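# Carry the tube rack to the counter in the next room

## Task

Bring the tube rack onto the counter in the neighbouring room. It must stand upright there, and each tube must be seated all the way down in a hole. The task fails if the rack or any tube ever touches the floor, or if the robot falls or is left leaning. The result must stay put without the robot holding it. At the end, release the rack and back the robot away. The door between the two rooms swings shut by itself.

## Robot and tools

Robot: TidyBot++, a mobile base 0.54 m long, 0.50 m wide and 0.38 m tall, driven by four powered casters. It carries one seven-joint arm with a two-finger gripper. The shoulder is 0.12 m ahead of the base centre and 0.68 m above the floor. There are two cameras: base_camera on the front of the base, and wrist_camera, which looks along the hand.

Frames: the base frame has its origin on the floor below the base centre, with x forward, y left and z up. hand_pose is reported in this frame. It is the point between the finger pads; its z axis runs out along the fingers and its y axis is the closing direction. The odometry frame is the base frame as it was when the scene began. base_odometry counts wheel turns, so wheel slip shows up as travel, and it drifts by a few cm and degrees over many moves. Heading is positive to the left, within -3.142 to 3.142. base_tilt is in degrees, with forward and right positive when the robot leans that way, and carries about 1 degree of fixed bias.

execute_actions: "actions" is a list holding one action, or none to simply read state and images. An action may contain "base", "joints" or both, plus optional "speeds"; its motions start together.
- "base" takes exactly one key, and each is a relative offset from where the base last measured itself. translate_m: metres straight ahead, forward positive, -2 to 2. strafe_m: metres sideways without turning, left positive, -2 to 2. rotate_rad: radians turned in place, counter-clockwise (left) positive, -6.3 to 6.3.
- "joints" is one object for the single arm. It maps joint names to absolute targets in radians:
  - joint_1_rad: any angle. It spins the whole arm about the vertical; positive is clockwise from above, the opposite sense to rotate_rad.
  - joint_2_rad: shoulder, -2.249 to 2.249.
  - joint_3_rad: any angle.
  - joint_4_rad: elbow, -2.579 to 2.579.
  - joint_5_rad: any angle.
  - joint_6_rad: wrist, -2.099 to 2.099.
  - joint_7_rad: any angle.
  - gripper_pos: 0 (open, pads about 85 mm apart) to 1 (closed). The gap is roughly 85 x (1 - gripper_pos) mm.
  Joints with unlimited range move the short way round; to turn more than half a turn, split the move into steps. A joint counts as done within ±0.039 for joints 1 to 4, ±0.056 for joints 5 to 7, and ±0.03 for the gripper.
- "speeds" caps the top speed for this action only: translate_m and strafe_m take 0.05 to 0.5 m/s, rotate_rad takes 0.1 to 1.57 rad/s. The default is the maximum. A base move needing more than 8.667 s is refused, and no action runs past 15 s.
- "cameras" lists base_camera, wrist_camera or "all". Leaving it out means all; [] means none.
An unknown key or an out-of-range number rejects the whole call, and nothing moves. A joint you leave out may keep pushing toward an earlier target.

Arm geometry: the upper arm is 0.42 m, the forearm 0.31 m and the hand 0.31 m, from wrist to the hand point. With joint_1_rad 0, joint_3_rad 3.14 and joint_5_rad 0, the arm stays in the x-z plane. The angles from vertical, forward positive, are: upper arm = j2, forearm = j2 - j4, hand = j2 - j4 - j6. The hand point lies ahead of the shoulder by the sum of L·sin(angle) and above it by the sum of L·cos(angle). Starting from 3.14, raising joint_3_rad swings a bent forearm to the right; raising joint_5_rad swings a bent hand to the right. With the hand pointing down, positive joint_7_rad turns it counter-clockwise from above, and at 1.57 the fingers open left and right. The arm starts folded with the hand down, reaching 0.08 m past the base front. A downward-pointing hand can reach at most about 0.94 m high, and only near the base. Closed fingertips reach about 20 mm beyond the hand point.

wait: seconds, from 0 to 10. Nothing new is commanded, and it returns state and images.
zoom_image: camera plus region [x0, y0, x1, y1] in pixels from the top-left of that camera's latest full image, at most 504 by 504.
read_manual: section "licences". It only returns text.
finished_scene: scene, an integer. This ends the scene for good and reports success, so call it only after the rack is placed, released and cleared.

Result lines: base_status and joint_status report done, off_target, contact_stop, time_out, not_followed or limit_stop_at_motor_heat. A blocked base shoves until it times out and may still read done even though it stopped short. contact_stop on the base means it reached its goal and was then pushed. "joint command not followed" with a "cause:" line means a self-collision check held back the arm targets; the gripper still moves, and the held targets may be retried later. on_its_own describes motion you did not command. motor_effort gives percent of maximum, with the action's peak in brackets; it is noisy and offset. A gripper sent to 1 that reads done is holding nothing, while off_target means it is holding something. ARM HIT means the arm struck itself or the base hard. MOTOR HOT appears at 60 °C; an OVER-TEMPERATURE FAULT at 75 °C lets the arm sink. A torque fault (sensor limit 104.5 N m for joints 1 to 4, 51.3 N m for joints 5 to 7) freezes the arm and gripper for 10 s and skips the rest of the call, while the base keeps moving. Once a call reports a stop, any later calls in the same reply are dropped.

Accuracy: friction can leave a joint slightly off target while it still says done. To correct, send each joint its previous command plus (desired minus read). Loads make the arm sag. While holding something, never command a joint to the angle it currently reads, because the arm may sink further. hand_pose can be 1 to 2 cm off, so check the images. Nothing stops the arm from hitting the base.

Cautions: never let the rack or tubes touch the floor, and don't drop or slam them. Don't drive while the arm is caught on something about 0.8 m or higher, and avoid sideways force on a raised hand, since either can tip the robot. Keep load holding short, because motors heat even while you think. The simulation keeps running between replies, and the robot holds its last command. The door closes by itself, so plan how to get through it.

Each tool is called after "Request:" in YAML: its name, and indented under it one key for each argument.

## Session

I'll start by looking at the current state.

Request:
execute_actions:
  actions: []

Scene clock: 0.00 s.
base_odometry: x=+0.000 y=+0.000 heading=+0.000 (m, m, rad; odometry frame)
base_tilt: forward=-0.7 right=-0.1 (deg)
base_status: not commanded
joint_positions: joint_1_rad=-0.040 joint_2_rad=-0.321 joint_3_rad=+3.105 joint_4_rad=-2.513 joint_5_rad=-0.047 joint_6_rad=-0.845 joint_7_rad=+1.602 gripper_pos=+0.000
joint_status: not commanded
motor_effort: joint_1_rad=+1 joint_2_rad=-3 joint_3_rad=+1 joint_4_rad=+14 joint_5_rad=-2 joint_6_rad=+2 joint_7_rad=-1 (%)
hand_pose: x=+0.2729 y=+0.0228 z=+0.5885 quat_wxyz=(-0.014, +0.998, +0.039, +0.052) (m; base frame)
pictures: base_camera, wrist_camera
Images, in order (width x height): base_camera 644x364, wrist_camera 644x476.

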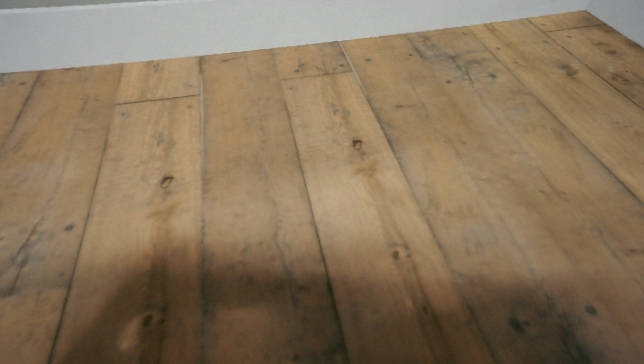

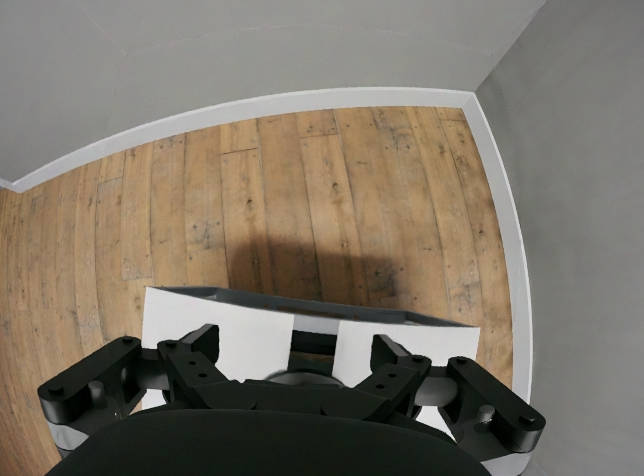

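Request:
execute_actions:
  actions:
    - {"base": {"rotate_rad": 1.57}, "joints": {"joint_6_rad": 0.35}}

Scene clock: 2.60 s.
base_odometry: x=+0.000 y=+0.000 heading=+1.569 (m, m, rad; odometry frame)
base_tilt: forward=-0.6 right=-0.1 (deg)
base_status: done
joint_positions: joint_1_rad=-0.040 joint_2_rad=-0.321 joint_3_rad=+3.105 joint_4_rad=-2.510 joint_5_rad=-0.047 joint_6_rad=+0.355 joint_7_rad=+1.602 gripper_pos=+0.000
joint_status: all done
motor_effort: joint_1_rad=+1(2) joint_2_rad=-8(8) joint_3_rad=+0(1) joint_4_rad=+18(18) joint_5_rad=-1(2) joint_6_rad=+10(9) joint_7_rad=+0(0) (%)
hand_pose: x=+0.5415 y=+0.0296 z=+0.8177 quat_wxyz=(-0.016, +0.793, +0.023, +0.608) (m; base frame)
pictures: base_camera, wrist_camera
Images, in order (width x height): base_camera 644x364, wrist_camera 644x476.

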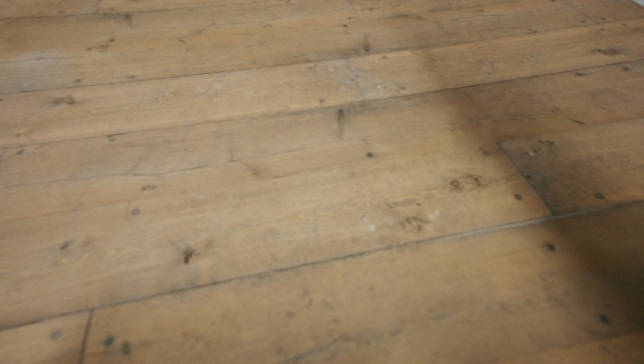

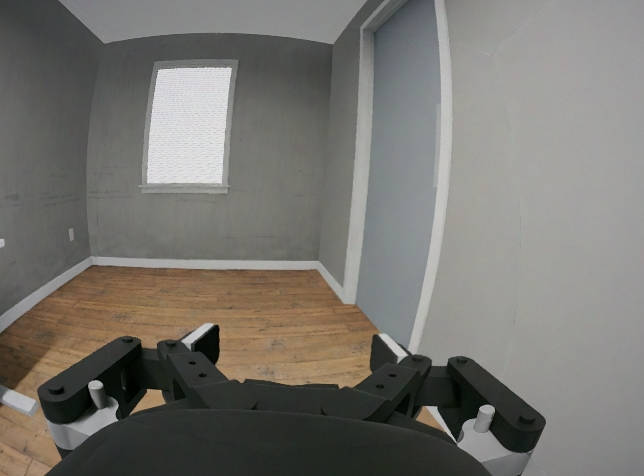

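Request:
execute_actions:
  actions:
    - {"base": {"rotate_rad": 1.2}}

Scene clock: 4.70 s.
base_odometry: x=+0.000 y=+0.000 heading=+2.768 (m, m, rad; odometry frame)
base_tilt: forward=-0.7 right=-0.1 (deg)
base_status: done
joint_positions: joint_1_rad=-0.040 joint_2_rad=-0.321 joint_3_rad=+3.105 joint_4_rad=-2.510 joint_5_rad=-0.047 joint_6_rad=+0.355 joint_7_rad=+1.602 gripper_pos=+0.000
joint_status: not commanded
motor_effort: joint_1_rad=+1(1) joint_2_rad=-8(8) joint_3_rad=+1(2) joint_4_rad=+18(18) joint_5_rad=-1(1) joint_6_rad=+10(9) joint_7_rad=+0(0) (%)
hand_pose: x=+0.5415 y=+0.0296 z=+0.8177 quat_wxyz=(-0.016, +0.793, +0.023, +0.608) (m; base frame)
pictures: base_camera, wrist_camera
Images, in order (width x height): base_camera 644x364, wrist_camera 644x476.

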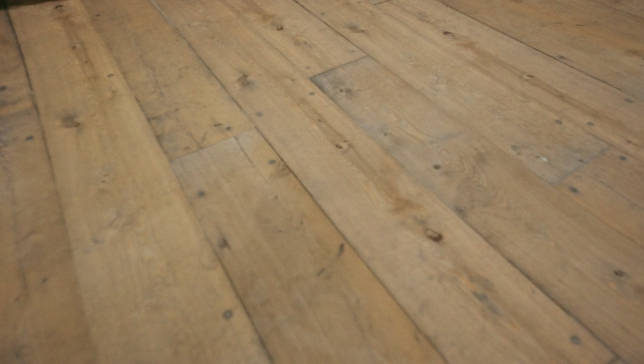

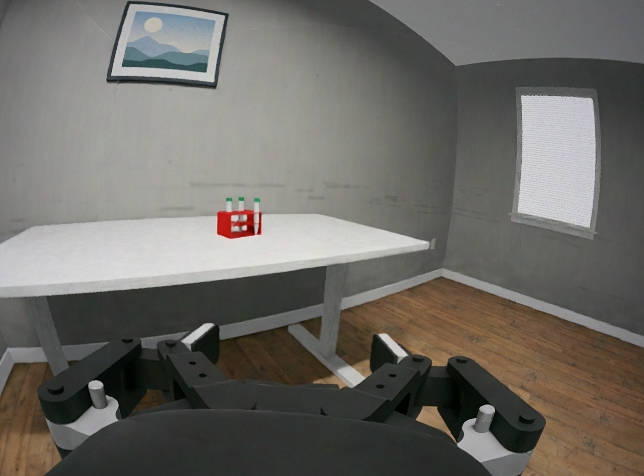

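Request:
zoom_image:
  camera: "wrist_camera"
  region: [180, 170, 300, 260]

Region (180, 170, 300, 260) of wrist_camera's 644x476 image, scaled by 4.200; it fills the top 378 rows of this view, and the rest is white.

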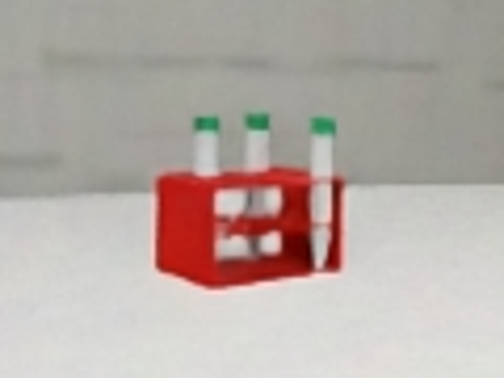

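Request:
execute_actions:
  actions:
    - {"base": {"rotate_rad": 0.56}}

Scene clock: 6.73 s.
base_odometry: x=+0.000 y=+0.000 heading=-2.956 (m, m, rad; odometry frame)
base_tilt: forward=-0.7 right=-0.1 (deg)
base_status: done
joint_positions: joint_1_rad=-0.040 joint_2_rad=-0.321 joint_3_rad=+3.105 joint_4_rad=-2.510 joint_5_rad=-0.047 joint_6_rad=+0.355 joint_7_rad=+1.602 gripper_pos=+0.000
joint_status: not commanded
motor_effort: joint_1_rad=+1(1) joint_2_rad=-8(8) joint_3_rad=+1(2) joint_4_rad=+18(18) joint_5_rad=-1(1) joint_6_rad=+10(9) joint_7_rad=+0(0) (%)
hand_pose: x=+0.5415 y=+0.0296 z=+0.8177 quat_wxyz=(-0.016, +0.793, +0.023, +0.608) (m; base frame)
pictures: base_camera, wrist_camera
Images, in order (width x height): base_camera 644x364, wrist_camera 644x476.

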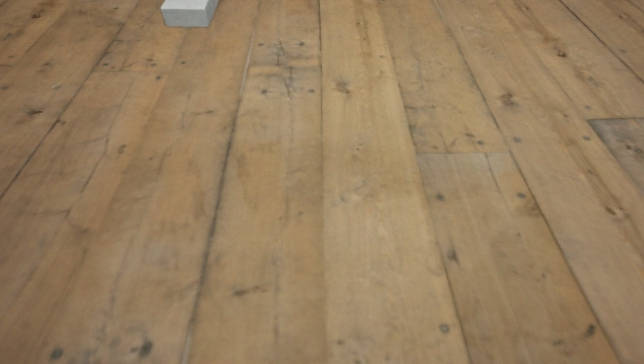

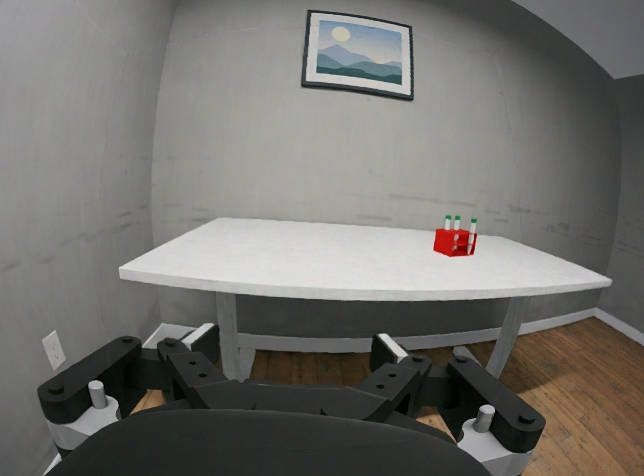

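Request:
execute_actions:
  actions:
    - {"base": {"translate_m": 0.4}, "joints": {"joint_1_rad": 0.45, "joint_2_rad": -0.1, "joint_4_rad": -1.9, "joint_6_rad": -0.35}}

Scene clock: 9.50 s.
base_odometry: x=-0.393 y=-0.074 heading=-2.956 (m, m, rad; odometry frame)
base_tilt: forward=-0.6 right=-0.1 (deg)
base_status: done
joint_positions: joint_1_rad=+0.427 joint_2_rad=-0.103 joint_3_rad=+3.105 joint_4_rad=-1.911 joint_5_rad=-0.047 joint_6_rad=-0.328 joint_7_rad=+1.602 gripper_pos=+0.000
joint_status: all done
motor_effort: joint_1_rad=+1(1) joint_2_rad=-19(19) joint_3_rad=+0(1) joint_4_rad=+19(18) joint_5_rad=-1(0) joint_6_rad=+8(10) joint_7_rad=+0(0) (%)
hand_pose: x=+0.6068 y=-0.1936 z=+0.8599 quat_wxyz=(+0.086, +0.859, -0.171, +0.474) (m; base frame)
pictures: base_camera, wrist_camera
Images, in order (width x height): base_camera 644x364, wrist_camera 644x476.

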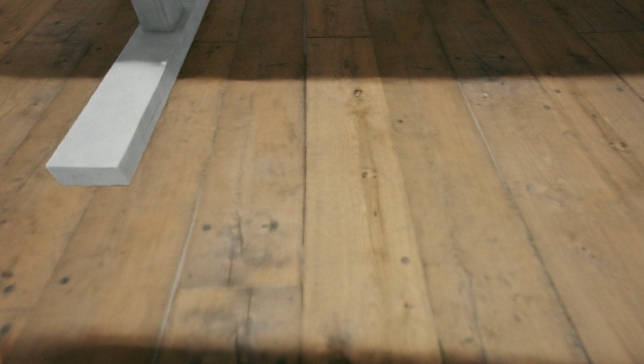

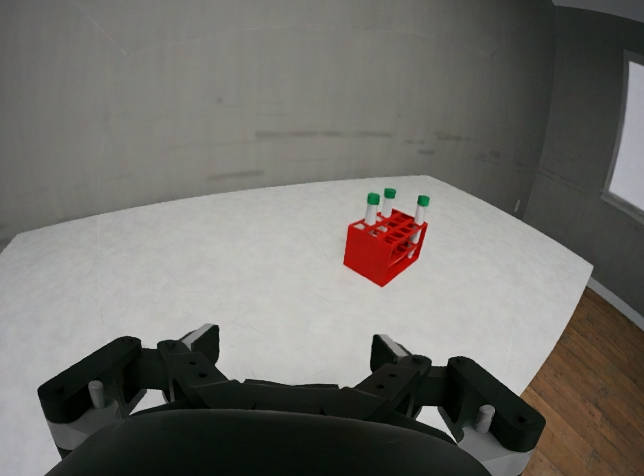

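Request:
zoom_image:
  camera: "wrist_camera"
  region: [320, 170, 460, 300]

Region (320, 170, 460, 300) of wrist_camera's 644x476 image, scaled by 3.600; it fills the top 468 rows of this view, and the rest is white.

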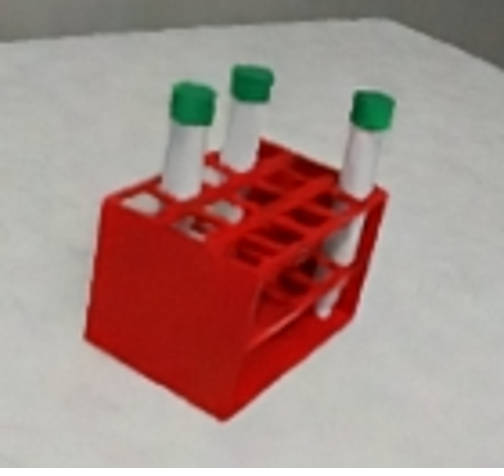

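Request:
execute_actions:
  actions:
    - {"base": {"strafe_m": -0.12}, "joints": {"joint_1_rad": -0.137, "joint_2_rad": 0.01, "joint_3_rad": 3.14, "joint_4_rad": -1.70, "joint_5_rad": 0.79, "joint_6_rad": -1.334, "joint_7_rad": 0.045}}
  cameras: ["wrist_camera"]

Request:
execute_actions:
  actions:
    - {"base": {"translate_m": 0.25}}

Scene clock: 15.50 s.
base_odometry: x=-0.416 y=+0.044 heading=-2.955 (m, m, rad; odometry frame)
base_tilt: forward=-0.6 right=-0.1 (deg)
base_status: done
joint_positions: joint_1_rad=-0.115 joint_2_rad=-0.007 joint_3_rad=+3.116 joint_4_rad=-1.713 joint_5_rad=+0.758 joint_6_rad=-1.316 joint_7_rad=+0.074 gripper_pos=+0.000
joint_status: all done
motor_effort: joint_1_rad=+0(2) joint_2_rad=-18(18) joint_3_rad=+1(3) joint_4_rad=+16(21) joint_5_rad=+5(5) joint_6_rad=+1(8) joint_7_rad=+0(0) (%)
hand_pose: x=+0.5008 y=-0.1542 z=+0.8326 quat_wxyz=(+0.208, +0.767, -0.526, +0.303) (m; base frame)
pictures: wrist_camera
Images, in order (width x height): wrist_camera 644x476.

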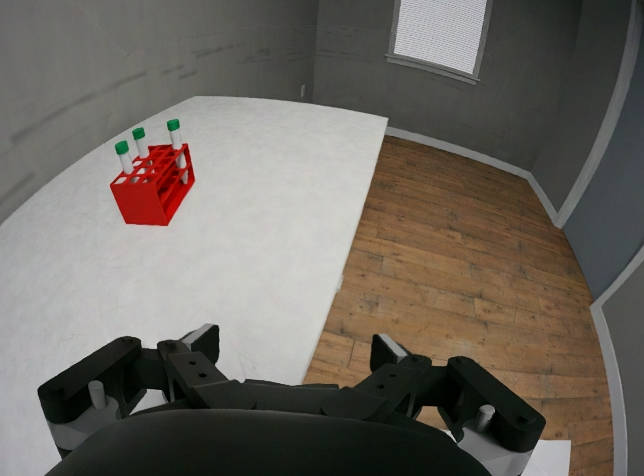

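Scene clock: 17.27 s.
base_odometry: x=-0.661 y=-0.002 heading=-2.956 (m, m, rad; odometry frame)
base_tilt: forward=-0.7 right=-0.1 (deg)
base_status: done
joint_positions: joint_1_rad=-0.115 joint_2_rad=+0.010 joint_3_rad=+3.117 joint_4_rad=-1.710 joint_5_rad=+0.759 joint_6_rad=-1.317 joint_7_rad=+0.074 gripper_pos=+0.000
joint_status: not commanded
motor_effort: joint_1_rad=+0(0) joint_2_rad=-20(21) joint_3_rad=+0(0) joint_4_rad=+16(17) joint_5_rad=+5(5) joint_6_rad=+1(2) joint_7_rad=+0(0) (%)
hand_pose: x=+0.5035 y=-0.1544 z=+0.8278 quat_wxyz=(+0.213, +0.768, -0.525, +0.298) (m; base frame)
pictures: base_camera, wrist_camera
Images, in order (width x height): base_camera 644x364, wrist_camera 644x476.

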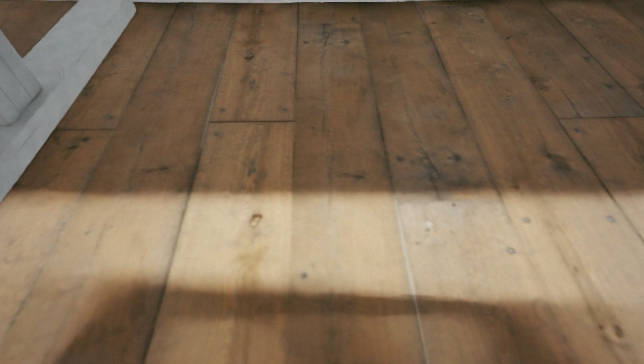

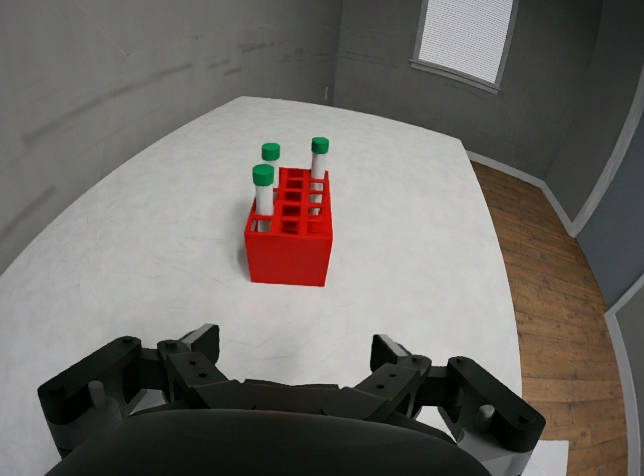

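Request:
zoom_image:
  camera: "wrist_camera"
  region: [200, 120, 400, 320]

Region (200, 120, 400, 320) of wrist_camera's 644x476 image, scaled by 2.520.

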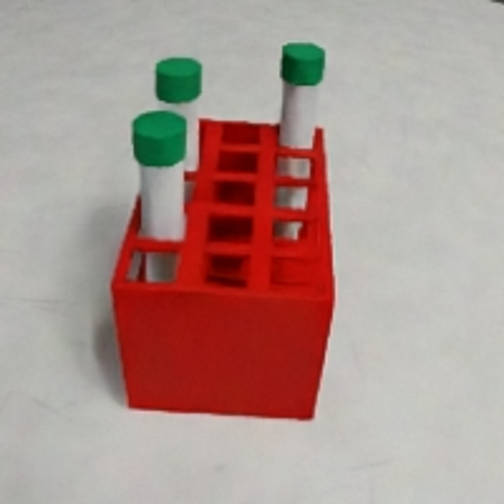

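Request:
execute_actions:
  actions:
    - {"base": {"rotate_rad": 0.351}, "joints": {"joint_2_rad": 0.05, "joint_4_rad": -1.875, "joint_5_rad": 0.875, "joint_6_rad": -1.165, "joint_7_rad": -0.136}}
  cameras: []

Request:
execute_actions:
  actions:
    - {"joints": {"joint_1_rad": 0.258}}

Scene clock: 20.93 s.
base_odometry: x=-0.661 y=-0.002 heading=-2.606 (m, m, rad; odometry frame)
base_tilt: forward=-0.7 right=-0.1 (deg)
base_status: done
joint_positions: joint_1_rad=-0.126 joint_2_rad=+0.045 joint_3_rad=+3.125 joint_4_rad=-1.865 joint_5_rad=+0.840 joint_6_rad=-1.180 joint_7_rad=-0.103 gripper_pos=+0.000
joint_status: all done
motor_effort: joint_1_rad=+0(3) joint_2_rad=-19(21) joint_3_rad=+1(3) joint_4_rad=+15(17) joint_5_rad=+5(5) joint_6_rad=+0(1) joint_7_rad=+0(0) (%)
hand_pose: x=+0.5086 y=-0.1593 z=+0.7766 quat_wxyz=(+0.215, +0.759, -0.528, +0.315) (m; base frame)
pictures: none
No camera images: the call's "cameras" was empty. Leave "cameras" out to get every camera's image.

Scene clock: 22.47 s.
base_odometry: x=-0.661 y=-0.002 heading=-2.606 (m, m, rad; odometry frame)
base_tilt: forward=-0.7 right=-0.1 (deg)
base_status: not commanded
joint_positions: joint_1_rad=+0.238 joint_2_rad=+0.045 joint_3_rad=+3.127 joint_4_rad=-1.865 joint_5_rad=+0.841 joint_6_rad=-1.180 joint_7_rad=-0.103 gripper_pos=+0.000
joint_status: all done
motor_effort: joint_1_rad=+0(1) joint_2_rad=-20(19) joint_3_rad=+1(1) joint_4_rad=+15(16) joint_5_rad=+4(5) joint_6_rad=+0(0) joint_7_rad=+0(0) (%)
hand_pose: x=+0.4260 y=-0.2883 z=+0.7769 quat_wxyz=(+0.269, +0.650, -0.657, +0.271) (m; base frame)
pictures: base_camera, wrist_camera
Images, in order (width x height): base_camera 644x364, wrist_camera 644x476.

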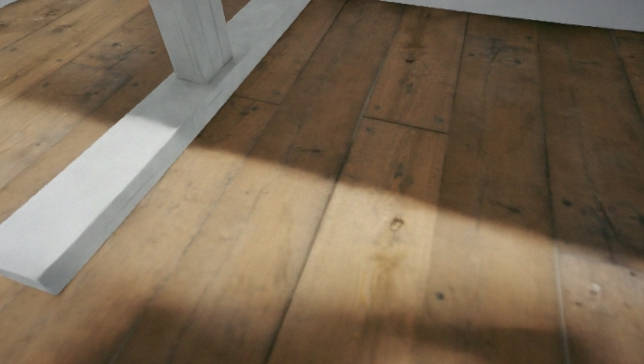

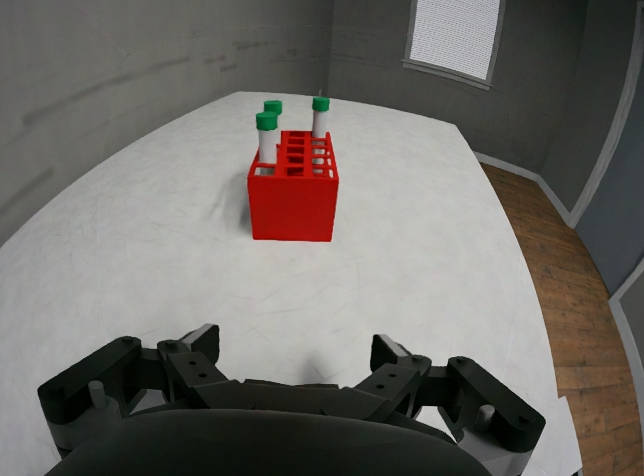

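Request:
execute_actions:
  actions:
    - {"base": {"strafe_m": -0.1}}
  cameras: ["wrist_camera"]

Scene clock: 23.87 s.
base_odometry: x=-0.713 y=+0.084 heading=-2.605 (m, m, rad; odometry frame)
base_tilt: forward=-0.7 right=-0.1 (deg)
base_status: done
joint_positions: joint_1_rad=+0.243 joint_2_rad=+0.045 joint_3_rad=+3.129 joint_4_rad=-1.865 joint_5_rad=+0.842 joint_6_rad=-1.180 joint_7_rad=-0.103 gripper_pos=+0.000
joint_status: not commanded
motor_effort: joint_1_rad=+0(3) joint_2_rad=-20(20) joint_3_rad=+0(3) joint_4_rad=+15(16) joint_5_rad=+5(5) joint_6_rad=+0(0) joint_7_rad=+0(0) (%)
hand_pose: x=+0.4237 y=-0.2909 z=+0.7770 quat_wxyz=(+0.271, +0.648, -0.659, +0.270) (m; base frame)
pictures: wrist_camera
Images, in order (width x height): wrist_camera 644x476.

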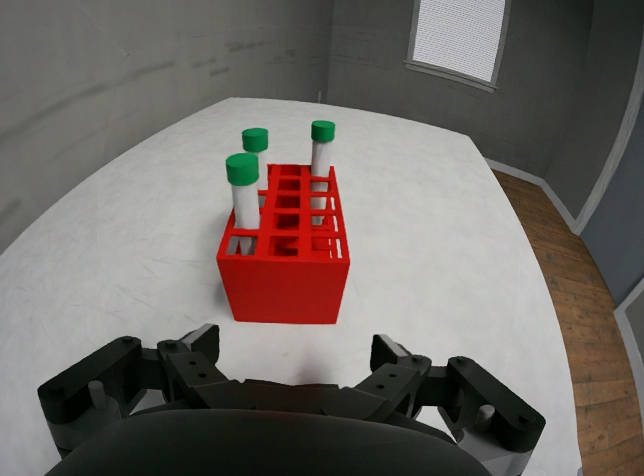

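Request:
execute_actions:
  actions:
    - {"base": {"rotate_rad": 0.04}}
  cameras: ["wrist_camera"]

Scene clock: 25.07 s.
base_odometry: x=-0.713 y=+0.084 heading=-2.565 (m, m, rad; odometry frame)
base_tilt: forward=-0.6 right=-0.1 (deg)
base_status: done
joint_positions: joint_1_rad=+0.245 joint_2_rad=+0.045 joint_3_rad=+3.129 joint_4_rad=-1.865 joint_5_rad=+0.842 joint_6_rad=-1.180 joint_7_rad=-0.103 gripper_pos=+0.000
joint_status: not commanded
motor_effort: joint_1_rad=+1(3) joint_2_rad=-20(20) joint_3_rad=+0(3) joint_4_rad=+15(16) joint_5_rad=+5(5) joint_6_rad=+0(0) joint_7_rad=+0(1) (%)
hand_pose: x=+0.4232 y=-0.2915 z=+0.7771 quat_wxyz=(+0.271, +0.647, -0.659, +0.270) (m; base frame)
pictures: wrist_camera
Images, in order (width x height): wrist_camera 644x476.

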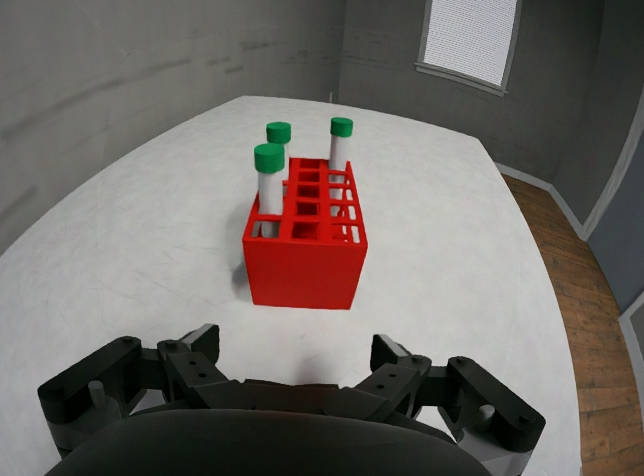

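Request:
execute_actions:
  actions:
    - {"base": {"strafe_m": -0.055}, "joints": {"joint_5_rad": 0.767}}
  cameras: ["wrist_camera"]

Scene clock: 26.40 s.
base_odometry: x=-0.743 y=+0.130 heading=-2.564 (m, m, rad; odometry frame)
base_tilt: forward=-0.7 right=+0.0 (deg)
base_status: done
joint_positions: joint_1_rad=+0.247 joint_2_rad=+0.045 joint_3_rad=+3.131 joint_4_rad=-1.865 joint_5_rad=+0.792 joint_6_rad=-1.180 joint_7_rad=-0.103 gripper_pos=+0.000
joint_status: all done
motor_effort: joint_1_rad=+0(2) joint_2_rad=-20(21) joint_3_rad=+0(2) joint_4_rad=+15(16) joint_5_rad=+5(5) joint_6_rad=+0(0) joint_7_rad=+0(0) (%)
hand_pose: x=+0.4209 y=-0.2822 z=+0.7671 quat_wxyz=(+0.256, +0.645, -0.673, +0.255) (m; base frame)
pictures: wrist_camera
Images, in order (width x height): wrist_camera 644x476.

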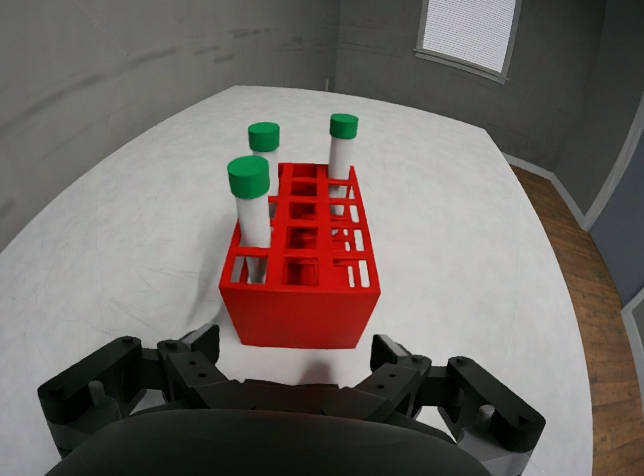

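Request:
zoom_image:
  camera: "wrist_camera"
  region: [150, 230, 450, 400]

Region (150, 230, 450, 400) of wrist_camera's 644x476 image, scaled by 1.680; it fills the top 286 rows of this view, and the rest is white.

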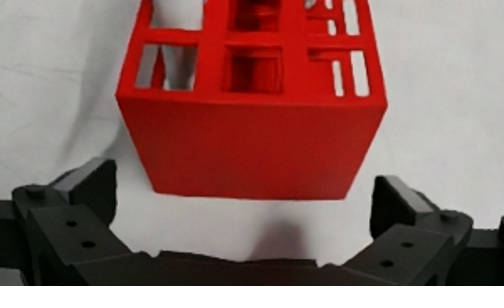

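Request:
execute_actions:
  actions:
    - {"base": {"strafe_m": -0.02}, "speeds": {"strafe_m": 0.05}}
  cameras: ["wrist_camera"]

Scene clock: 27.73 s.
base_odometry: x=-0.754 y=+0.147 heading=-2.563 (m, m, rad; odometry frame)
base_tilt: forward=-0.7 right=+0.0 (deg)
base_status: done
joint_positions: joint_1_rad=+0.247 joint_2_rad=+0.045 joint_3_rad=+3.131 joint_4_rad=-1.865 joint_5_rad=+0.792 joint_6_rad=-1.180 joint_7_rad=-0.103 gripper_pos=+0.000
joint_status: not commanded
motor_effort: joint_1_rad=+1(3) joint_2_rad=-20(20) joint_3_rad=+0(3) joint_4_rad=+16(16) joint_5_rad=+4(5) joint_6_rad=+0(0) joint_7_rad=+0(0) (%)
hand_pose: x=+0.4209 y=-0.2822 z=+0.7671 quat_wxyz=(+0.256, +0.645, -0.673, +0.255) (m; base frame)
pictures: wrist_camera
Images, in order (width x height): wrist_camera 644x476.

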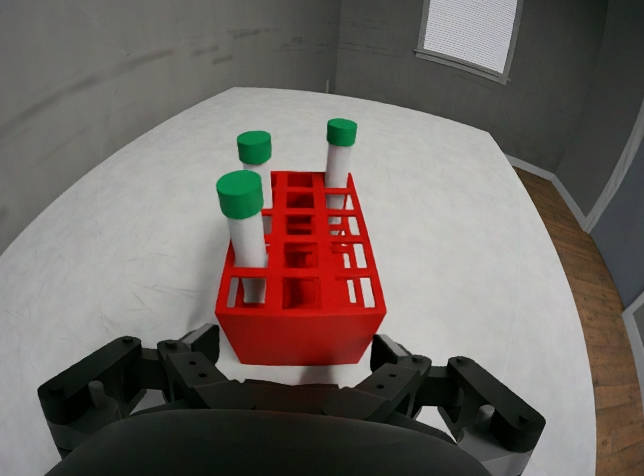

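Request:
zoom_image:
  camera: "wrist_camera"
  region: [170, 260, 430, 400]

Region (170, 260, 430, 400) of wrist_camera's 644x476 image, scaled by 1.938; it fills the top 271 rows of this view, and the rest is white.

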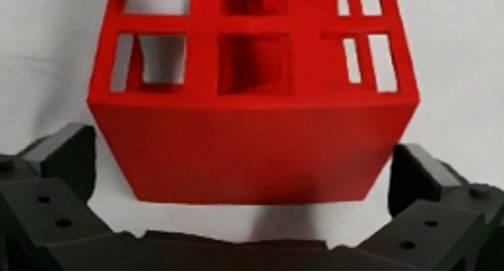

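Request:
zoom_image:
  camera: "wrist_camera"
  region: [195, 295, 255, 355]

Request:
zoom_image:
  camera: "wrist_camera"
  region: [345, 300, 405, 360]

Region (195, 295, 255, 355) of wrist_camera's 644x476 image, scaled by 8.400.

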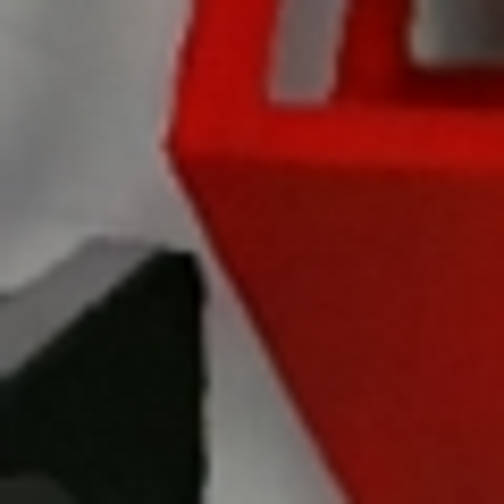

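Region (345, 300, 405, 360) of wrist_camera's 644x476 image, scaled by 8.400.

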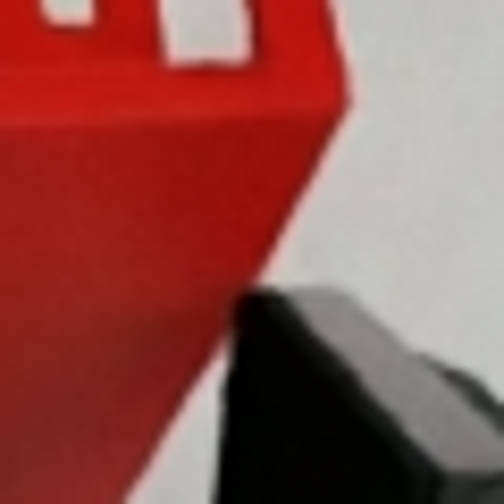

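Request:
execute_actions:
  actions:
    - {"base": {"translate_m": -0.003}, "speeds": {"translate_m": 0.05}}
  cameras: ["wrist_camera"]

Request:
zoom_image:
  camera: "wrist_camera"
  region: [190, 280, 410, 380]

Scene clock: 29.13 s.
base_odometry: x=-0.752 y=+0.149 heading=-2.563 (m, m, rad; odometry frame)
base_tilt: forward=-0.6 right=+0.0 (deg)
base_status: done
joint_positions: joint_1_rad=+0.247 joint_2_rad=+0.046 joint_3_rad=+3.131 joint_4_rad=-1.866 joint_5_rad=+0.792 joint_6_rad=-1.180 joint_7_rad=-0.103 gripper_pos=+0.000
joint_status: not commanded
motor_effort: joint_1_rad=+1(2) joint_2_rad=-19(22) joint_3_rad=+0(1) joint_4_rad=+15(16) joint_5_rad=+4(5) joint_6_rad=+1(1) joint_7_rad=+0(0) (%)
hand_pose: x=+0.4209 y=-0.2822 z=+0.7667 quat_wxyz=(+0.256, +0.645, -0.673, +0.255) (m; base frame)
pictures: wrist_camera
Images, in order (width x height): wrist_camera 644x476.

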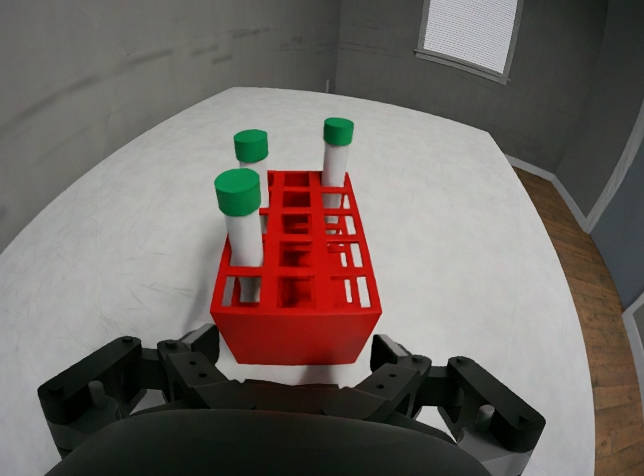

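Region (190, 280, 410, 380) of wrist_camera's 644x476 image, scaled by 2.291; it fills the top 229 rows of this view, and the rest is white.

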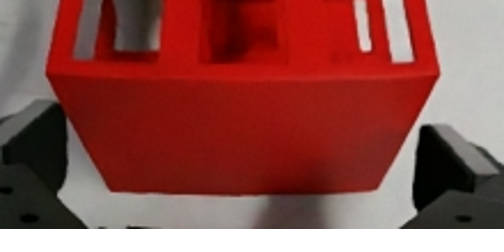

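Request:
execute_actions:
  actions:
    - {"base": {"strafe_m": -0.012}, "speeds": {"strafe_m": 0.05}}
  cameras: ["wrist_camera"]

Request:
zoom_image:
  camera: "wrist_camera"
  region: [170, 270, 430, 400]

Scene clock: 30.03 s.
base_odometry: x=-0.758 y=+0.159 heading=-2.563 (m, m, rad; odometry frame)
base_tilt: forward=-0.7 right=-0.1 (deg)
base_status: done
joint_positions: joint_1_rad=+0.247 joint_2_rad=+0.046 joint_3_rad=+3.131 joint_4_rad=-1.866 joint_5_rad=+0.792 joint_6_rad=-1.180 joint_7_rad=-0.103 gripper_pos=+0.000
joint_status: not commanded
motor_effort: joint_1_rad=+0(2) joint_2_rad=-19(20) joint_3_rad=+0(2) joint_4_rad=+15(16) joint_5_rad=+4(5) joint_6_rad=+0(0) joint_7_rad=+0(1) (%)
hand_pose: x=+0.4208 y=-0.2824 z=+0.7667 quat_wxyz=(+0.256, +0.645, -0.673, +0.255) (m; base frame)
pictures: wrist_camera
Images, in order (width x height): wrist_camera 644x476.

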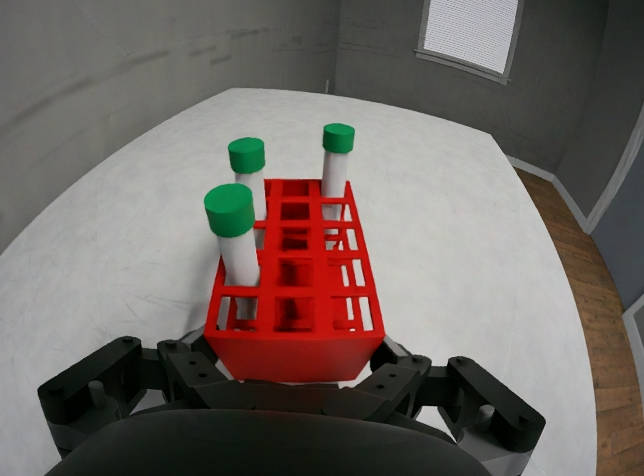

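Region (170, 270, 430, 400) of wrist_camera's 644x476 image, scaled by 1.938.

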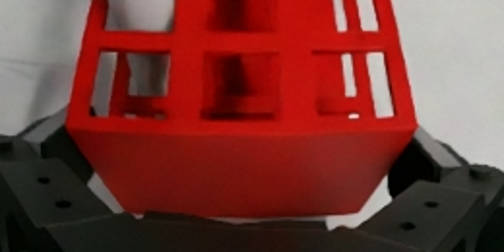

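Request:
execute_actions:
  actions:
    - {"base": {"strafe_m": -0.024}, "speeds": {"strafe_m": 0.05}}
  cameras: ["wrist_camera"]

Scene clock: 31.10 s.
base_odometry: x=-0.771 y=+0.179 heading=-2.564 (m, m, rad; odometry frame)
base_tilt: forward=-0.6 right=-0.1 (deg)
base_status: done
joint_positions: joint_1_rad=+0.247 joint_2_rad=+0.046 joint_3_rad=+3.131 joint_4_rad=-1.866 joint_5_rad=+0.792 joint_6_rad=-1.180 joint_7_rad=-0.103 gripper_pos=+0.000
joint_status: not commanded
motor_effort: joint_1_rad=+0(2) joint_2_rad=-20(20) joint_3_rad=+0(2) joint_4_rad=+15(16) joint_5_rad=+4(5) joint_6_rad=+0(0) joint_7_rad=+0(0) (%)
hand_pose: x=+0.4208 y=-0.2824 z=+0.7667 quat_wxyz=(+0.256, +0.645, -0.673, +0.255) (m; base frame)
pictures: wrist_camera
Images, in order (width x height): wrist_camera 644x476.

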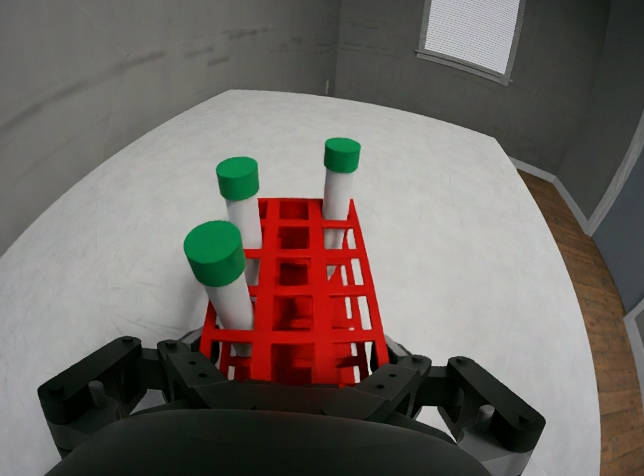

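Request:
execute_actions:
  actions:
    - {"joints": {"gripper_pos": 1.0}}
  cameras: ["wrist_camera"]

Scene clock: 32.27 s.
base_odometry: x=-0.771 y=+0.179 heading=-2.564 (m, m, rad; odometry frame)
base_tilt: forward=-0.7 right=-0.1 (deg)
base_status: not commanded
joint_positions: joint_1_rad=+0.247 joint_2_rad=+0.042 joint_3_rad=+3.131 joint_4_rad=-1.866 joint_5_rad=+0.792 joint_6_rad=-1.180 joint_7_rad=-0.103 gripper_pos=+0.078
joint_status: gripper_pos off_target (ended at +0.078, target +1.000)
motor_effort: joint_1_rad=+1(0) joint_2_rad=-18(20) joint_3_rad=+0(0) joint_4_rad=+14(16) joint_5_rad=+4(5) joint_6_rad=+0(3) joint_7_rad=+0(1) (%)
hand_pose: x=+0.4202 y=-0.2822 z=+0.7678 quat_wxyz=(+0.255, +0.645, -0.674, +0.256) (m; base frame)
pictures: wrist_camera
Images, in order (width x height): wrist_camera 644x476.

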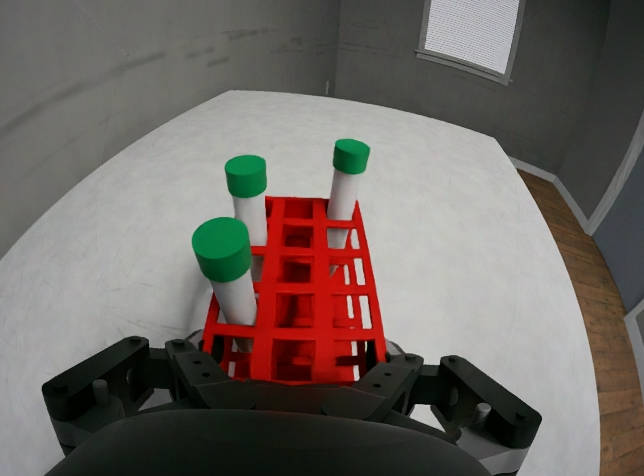

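Request:
execute_actions:
  actions:
    - {"joints": {"joint_2_rad": 0.0, "joint_4_rad": -1.70, "joint_5_rad": 0.725, "joint_6_rad": -1.335, "joint_7_rad": 0.085}}
  cameras: ["wrist_camera"]

Scene clock: 34.80 s.
base_odometry: x=-0.771 y=+0.179 heading=-2.564 (m, m, rad; odometry frame)
base_tilt: forward=-0.6 right=-0.1 (deg)
base_status: not commanded
joint_positions: joint_1_rad=+0.247 joint_2_rad=+0.011 joint_3_rad=+3.131 joint_4_rad=-1.712 joint_5_rad=+0.756 joint_6_rad=-1.316 joint_7_rad=+0.053 gripper_pos=+0.078
joint_status: all done
motor_effort: joint_1_rad=+1(0) joint_2_rad=-19(23) joint_3_rad=+0(1) joint_4_rad=+17(17) joint_5_rad=+5(6) joint_6_rad=+1(1) joint_7_rad=+0(1) (%)
hand_pose: x=+0.4204 y=-0.2840 z=+0.8261 quat_wxyz=(+0.261, +0.651, -0.666, +0.254) (m; base frame)
pictures: wrist_camera
Images, in order (width x height): wrist_camera 644x476.

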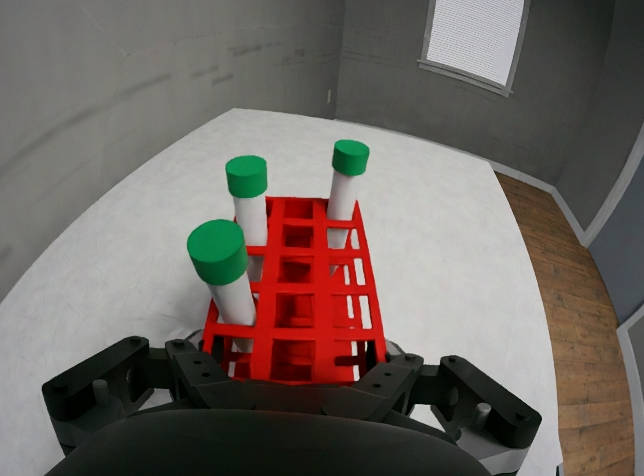

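Request:
execute_actions:
  actions:
    - {"base": {"rotate_rad": 0.505}, "joints": {"joint_1_rad": 1.95}}
  cameras: ["wrist_camera"]

Scene clock: 37.97 s.
base_odometry: x=-0.771 y=+0.179 heading=-2.059 (m, m, rad; odometry frame)
base_tilt: forward=-0.7 right=-0.1 (deg)
base_status: done
joint_positions: joint_1_rad=+1.930 joint_2_rad=+0.011 joint_3_rad=+3.131 joint_4_rad=-1.712 joint_5_rad=+0.750 joint_6_rad=-1.316 joint_7_rad=+0.053 gripper_pos=+0.078
joint_status: all done
motor_effort: joint_1_rad=+1(2) joint_2_rad=-19(21) joint_3_rad=+0(3) joint_4_rad=+17(18) joint_5_rad=+5(6) joint_6_rad=+1(2) joint_7_rad=+0(0) (%)
hand_pose: x=-0.1955 y=-0.2680 z=+0.8250 quat_wxyz=(+0.361, -0.064, -0.930, -0.025) (m; base frame)
pictures: wrist_camera
Images, in order (width x height): wrist_camera 644x476.

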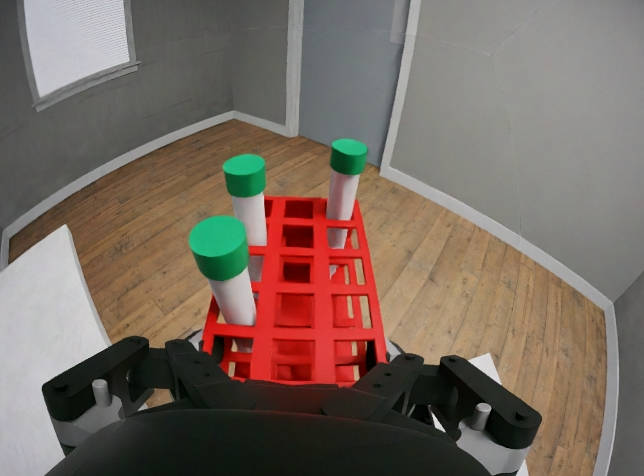

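Request:
execute_actions:
  actions:
    - {"base": {"translate_m": -1.7}, "joints": {"joint_2_rad": -0.41, "joint_4_rad": -2.13}}

Scene clock: 42.83 s.
base_odometry: x=+0.025 y=+1.681 heading=-2.059 (m, m, rad; odometry frame)
base_tilt: forward=-0.7 right=-0.1 (deg)
base_status: done
joint_positions: joint_1_rad=+1.930 joint_2_rad=-0.401 joint_3_rad=+3.131 joint_4_rad=-2.122 joint_5_rad=+0.750 joint_6_rad=-1.317 joint_7_rad=+0.053 gripper_pos=+0.078
joint_status: all done
motor_effort: joint_1_rad=+0(3) joint_2_rad=-3(20) joint_3_rad=-1(2) joint_4_rad=+17(18) joint_5_rad=+6(6) joint_6_rad=+1(2) joint_7_rad=+0(0) (%)
hand_pose: x=-0.1376 y=-0.1093 z=+0.7929 quat_wxyz=(+0.363, -0.064, -0.929, -0.025) (m; base frame)
pictures: base_camera, wrist_camera
Images, in order (width x height): base_camera 644x364, wrist_camera 644x476.

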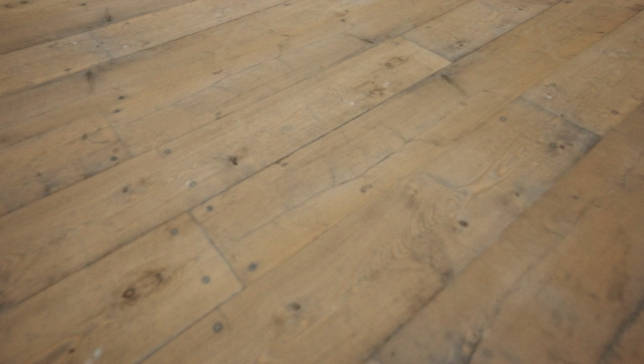

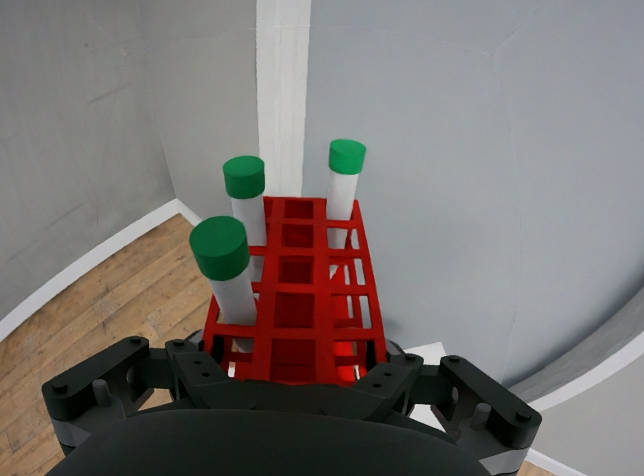

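Request:
execute_actions:
  actions:
    - {"base": {"rotate_rad": 2.245}}

Scene clock: 45.63 s.
base_odometry: x=+0.025 y=+1.681 heading=+0.185 (m, m, rad; odometry frame)
base_tilt: forward=-0.7 right=-0.1 (deg)
base_status: done
joint_positions: joint_1_rad=+1.930 joint_2_rad=-0.401 joint_3_rad=+3.131 joint_4_rad=-2.122 joint_5_rad=+0.750 joint_6_rad=-1.317 joint_7_rad=+0.053 gripper_pos=+0.078
joint_status: not commanded
motor_effort: joint_1_rad=+0(0) joint_2_rad=-3(4) joint_3_rad=-1(1) joint_4_rad=+17(17) joint_5_rad=+5(5) joint_6_rad=+1(2) joint_7_rad=+0(0) (%)
hand_pose: x=-0.1376 y=-0.1093 z=+0.7929 quat_wxyz=(+0.363, -0.064, -0.929, -0.025) (m; base frame)
pictures: base_camera, wrist_camera
Images, in order (width x height): base_camera 644x364, wrist_camera 644x476.

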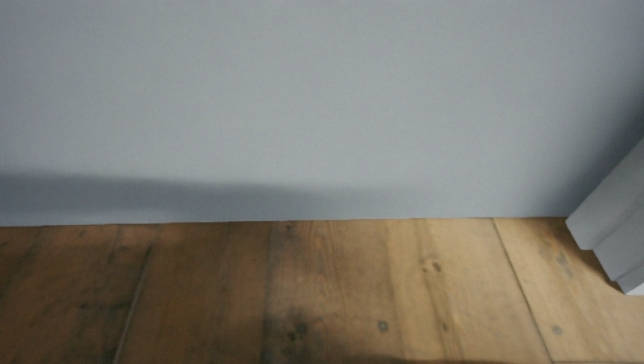

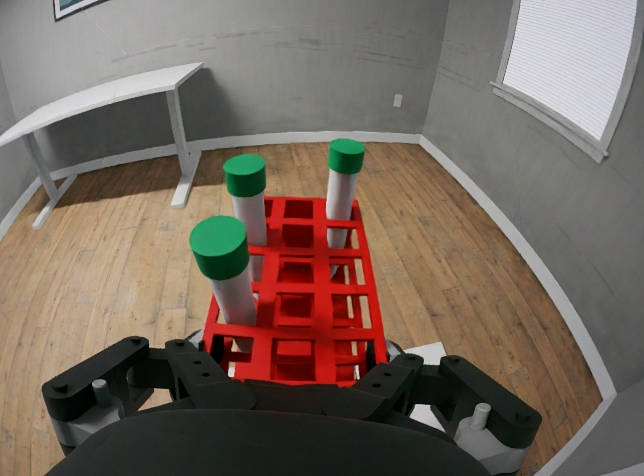

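Request:
execute_actions:
  actions:
    - {"base": {"strafe_m": 0.11}}
  cameras: []

Request:
execute_actions:
  actions:
    - {"base": {"rotate_rad": 0.03}}
  cameras: []

Request:
execute_actions:
  actions:
    - {"base": {"translate_m": 0.21}}
  cameras: ["base_camera"]

Scene clock: 47.27 s.
base_odometry: x=+0.005 y=+1.790 heading=+0.186 (m, m, rad; odometry frame)
base_tilt: forward=-0.7 right=-0.1 (deg)
base_status: done
joint_positions: joint_1_rad=+1.930 joint_2_rad=-0.409 joint_3_rad=+3.131 joint_4_rad=-2.124 joint_5_rad=+0.750 joint_6_rad=-1.318 joint_7_rad=+0.053 gripper_pos=+0.078
joint_status: not commanded
motor_effort: joint_1_rad=+1(1) joint_2_rad=-2(7) joint_3_rad=-1(2) joint_4_rad=+17(17) joint_5_rad=+5(6) joint_6_rad=+1(2) joint_7_rad=+0(0) (%)
hand_pose: x=-0.1371 y=-0.1078 z=+0.7940 quat_wxyz=(+0.364, -0.066, -0.929, -0.023) (m; base frame)
pictures: none
No camera images: the call's "cameras" was empty. Leave "cameras" out to get every camera's image.

Scene clock: 47.83 s.
base_odometry: x=+0.005 y=+1.790 heading=+0.216 (m, m, rad; odometry frame)
base_tilt: forward=-0.6 right=-0.1 (deg)
base_status: done
joint_positions: joint_1_rad=+1.930 joint_2_rad=-0.409 joint_3_rad=+3.131 joint_4_rad=-2.124 joint_5_rad=+0.750 joint_6_rad=-1.318 joint_7_rad=+0.053 gripper_pos=+0.078
joint_status: not commanded
motor_effort: joint_1_rad=+1(0) joint_2_rad=-3(4) joint_3_rad=-2(2) joint_4_rad=+17(17) joint_5_rad=+6(6) joint_6_rad=+1(2) joint_7_rad=+0(0) (%)
hand_pose: x=-0.1371 y=-0.1078 z=+0.7940 quat_wxyz=(+0.364, -0.066, -0.929, -0.023) (m; base frame)
pictures: none
No camera images: the call's "cameras" was empty. Leave "cameras" out to get every camera's image.

Scene clock: 49.57 s.
base_odometry: x=+0.210 y=+1.835 heading=+0.216 (m, m, rad; odometry frame)
base_tilt: forward=-0.7 right=-0.1 (deg)
base_status: done
joint_positions: joint_1_rad=+1.931 joint_2_rad=-0.410 joint_3_rad=+3.132 joint_4_rad=-2.124 joint_5_rad=+0.747 joint_6_rad=-1.321 joint_7_rad=+0.053 gripper_pos=+0.078
joint_status: not commanded
motor_effort: joint_1_rad=+1(2) joint_2_rad=-3(7) joint_3_rad=-1(4) joint_4_rad=+16(18) joint_5_rad=+6(7) joint_6_rad=+1(2) joint_7_rad=+0(1) (%)
hand_pose: x=-0.1364 y=-0.1064 z=+0.7932 quat_wxyz=(+0.362, -0.068, -0.929, -0.024) (m; base frame)
pictures: base_camera
Images, in order (width x height): base_camera 644x364.

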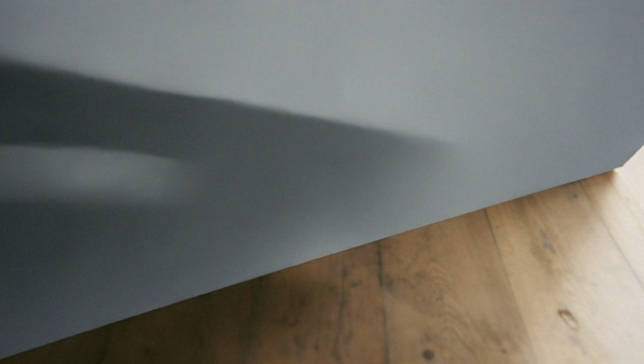

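Request:
execute_actions:
  actions:
    - {"base": {"translate_m": 0.45}, "speeds": {"translate_m": 0.15}}

Scene clock: 53.57 s.
base_odometry: x=+0.650 y=+1.931 heading=+0.216 (m, m, rad; odometry frame)
base_tilt: forward=-0.7 right=-0.1 (deg)
base_status: done
joint_positions: joint_1_rad=+1.932 joint_2_rad=-0.410 joint_3_rad=+3.132 joint_4_rad=-2.126 joint_5_rad=+0.745 joint_6_rad=-1.324 joint_7_rad=+0.053 gripper_pos=+0.078
joint_status: not commanded
motor_effort: joint_1_rad=+1(4) joint_2_rad=-2(13) joint_3_rad=-1(4) joint_4_rad=+17(18) joint_5_rad=+5(8) joint_6_rad=+1(3) joint_7_rad=+0(0) (%)
hand_pose: x=-0.1359 y=-0.1046 z=+0.7920 quat_wxyz=(+0.361, -0.069, -0.930, -0.026) (m; base frame)
pictures: base_camera, wrist_camera
Images, in order (width x height): base_camera 644x364, wrist_camera 644x476.

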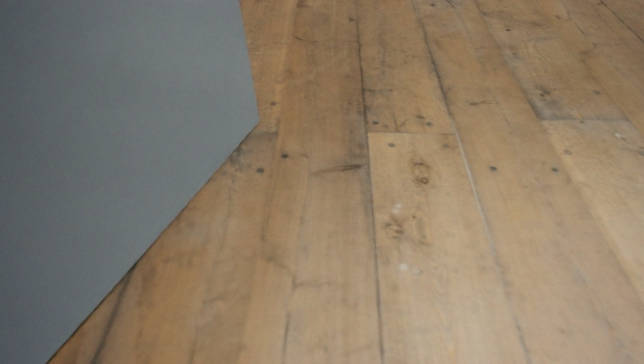

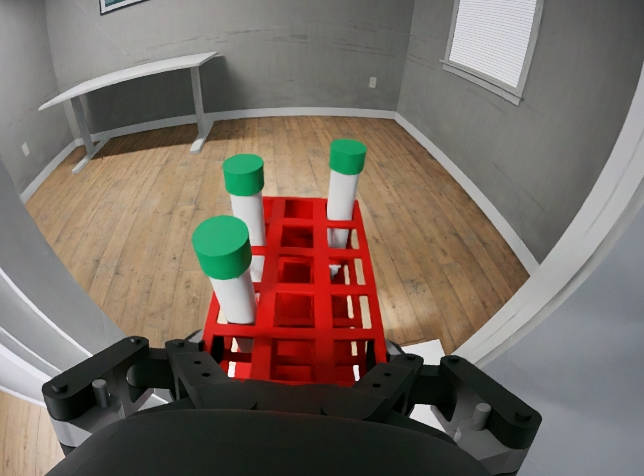

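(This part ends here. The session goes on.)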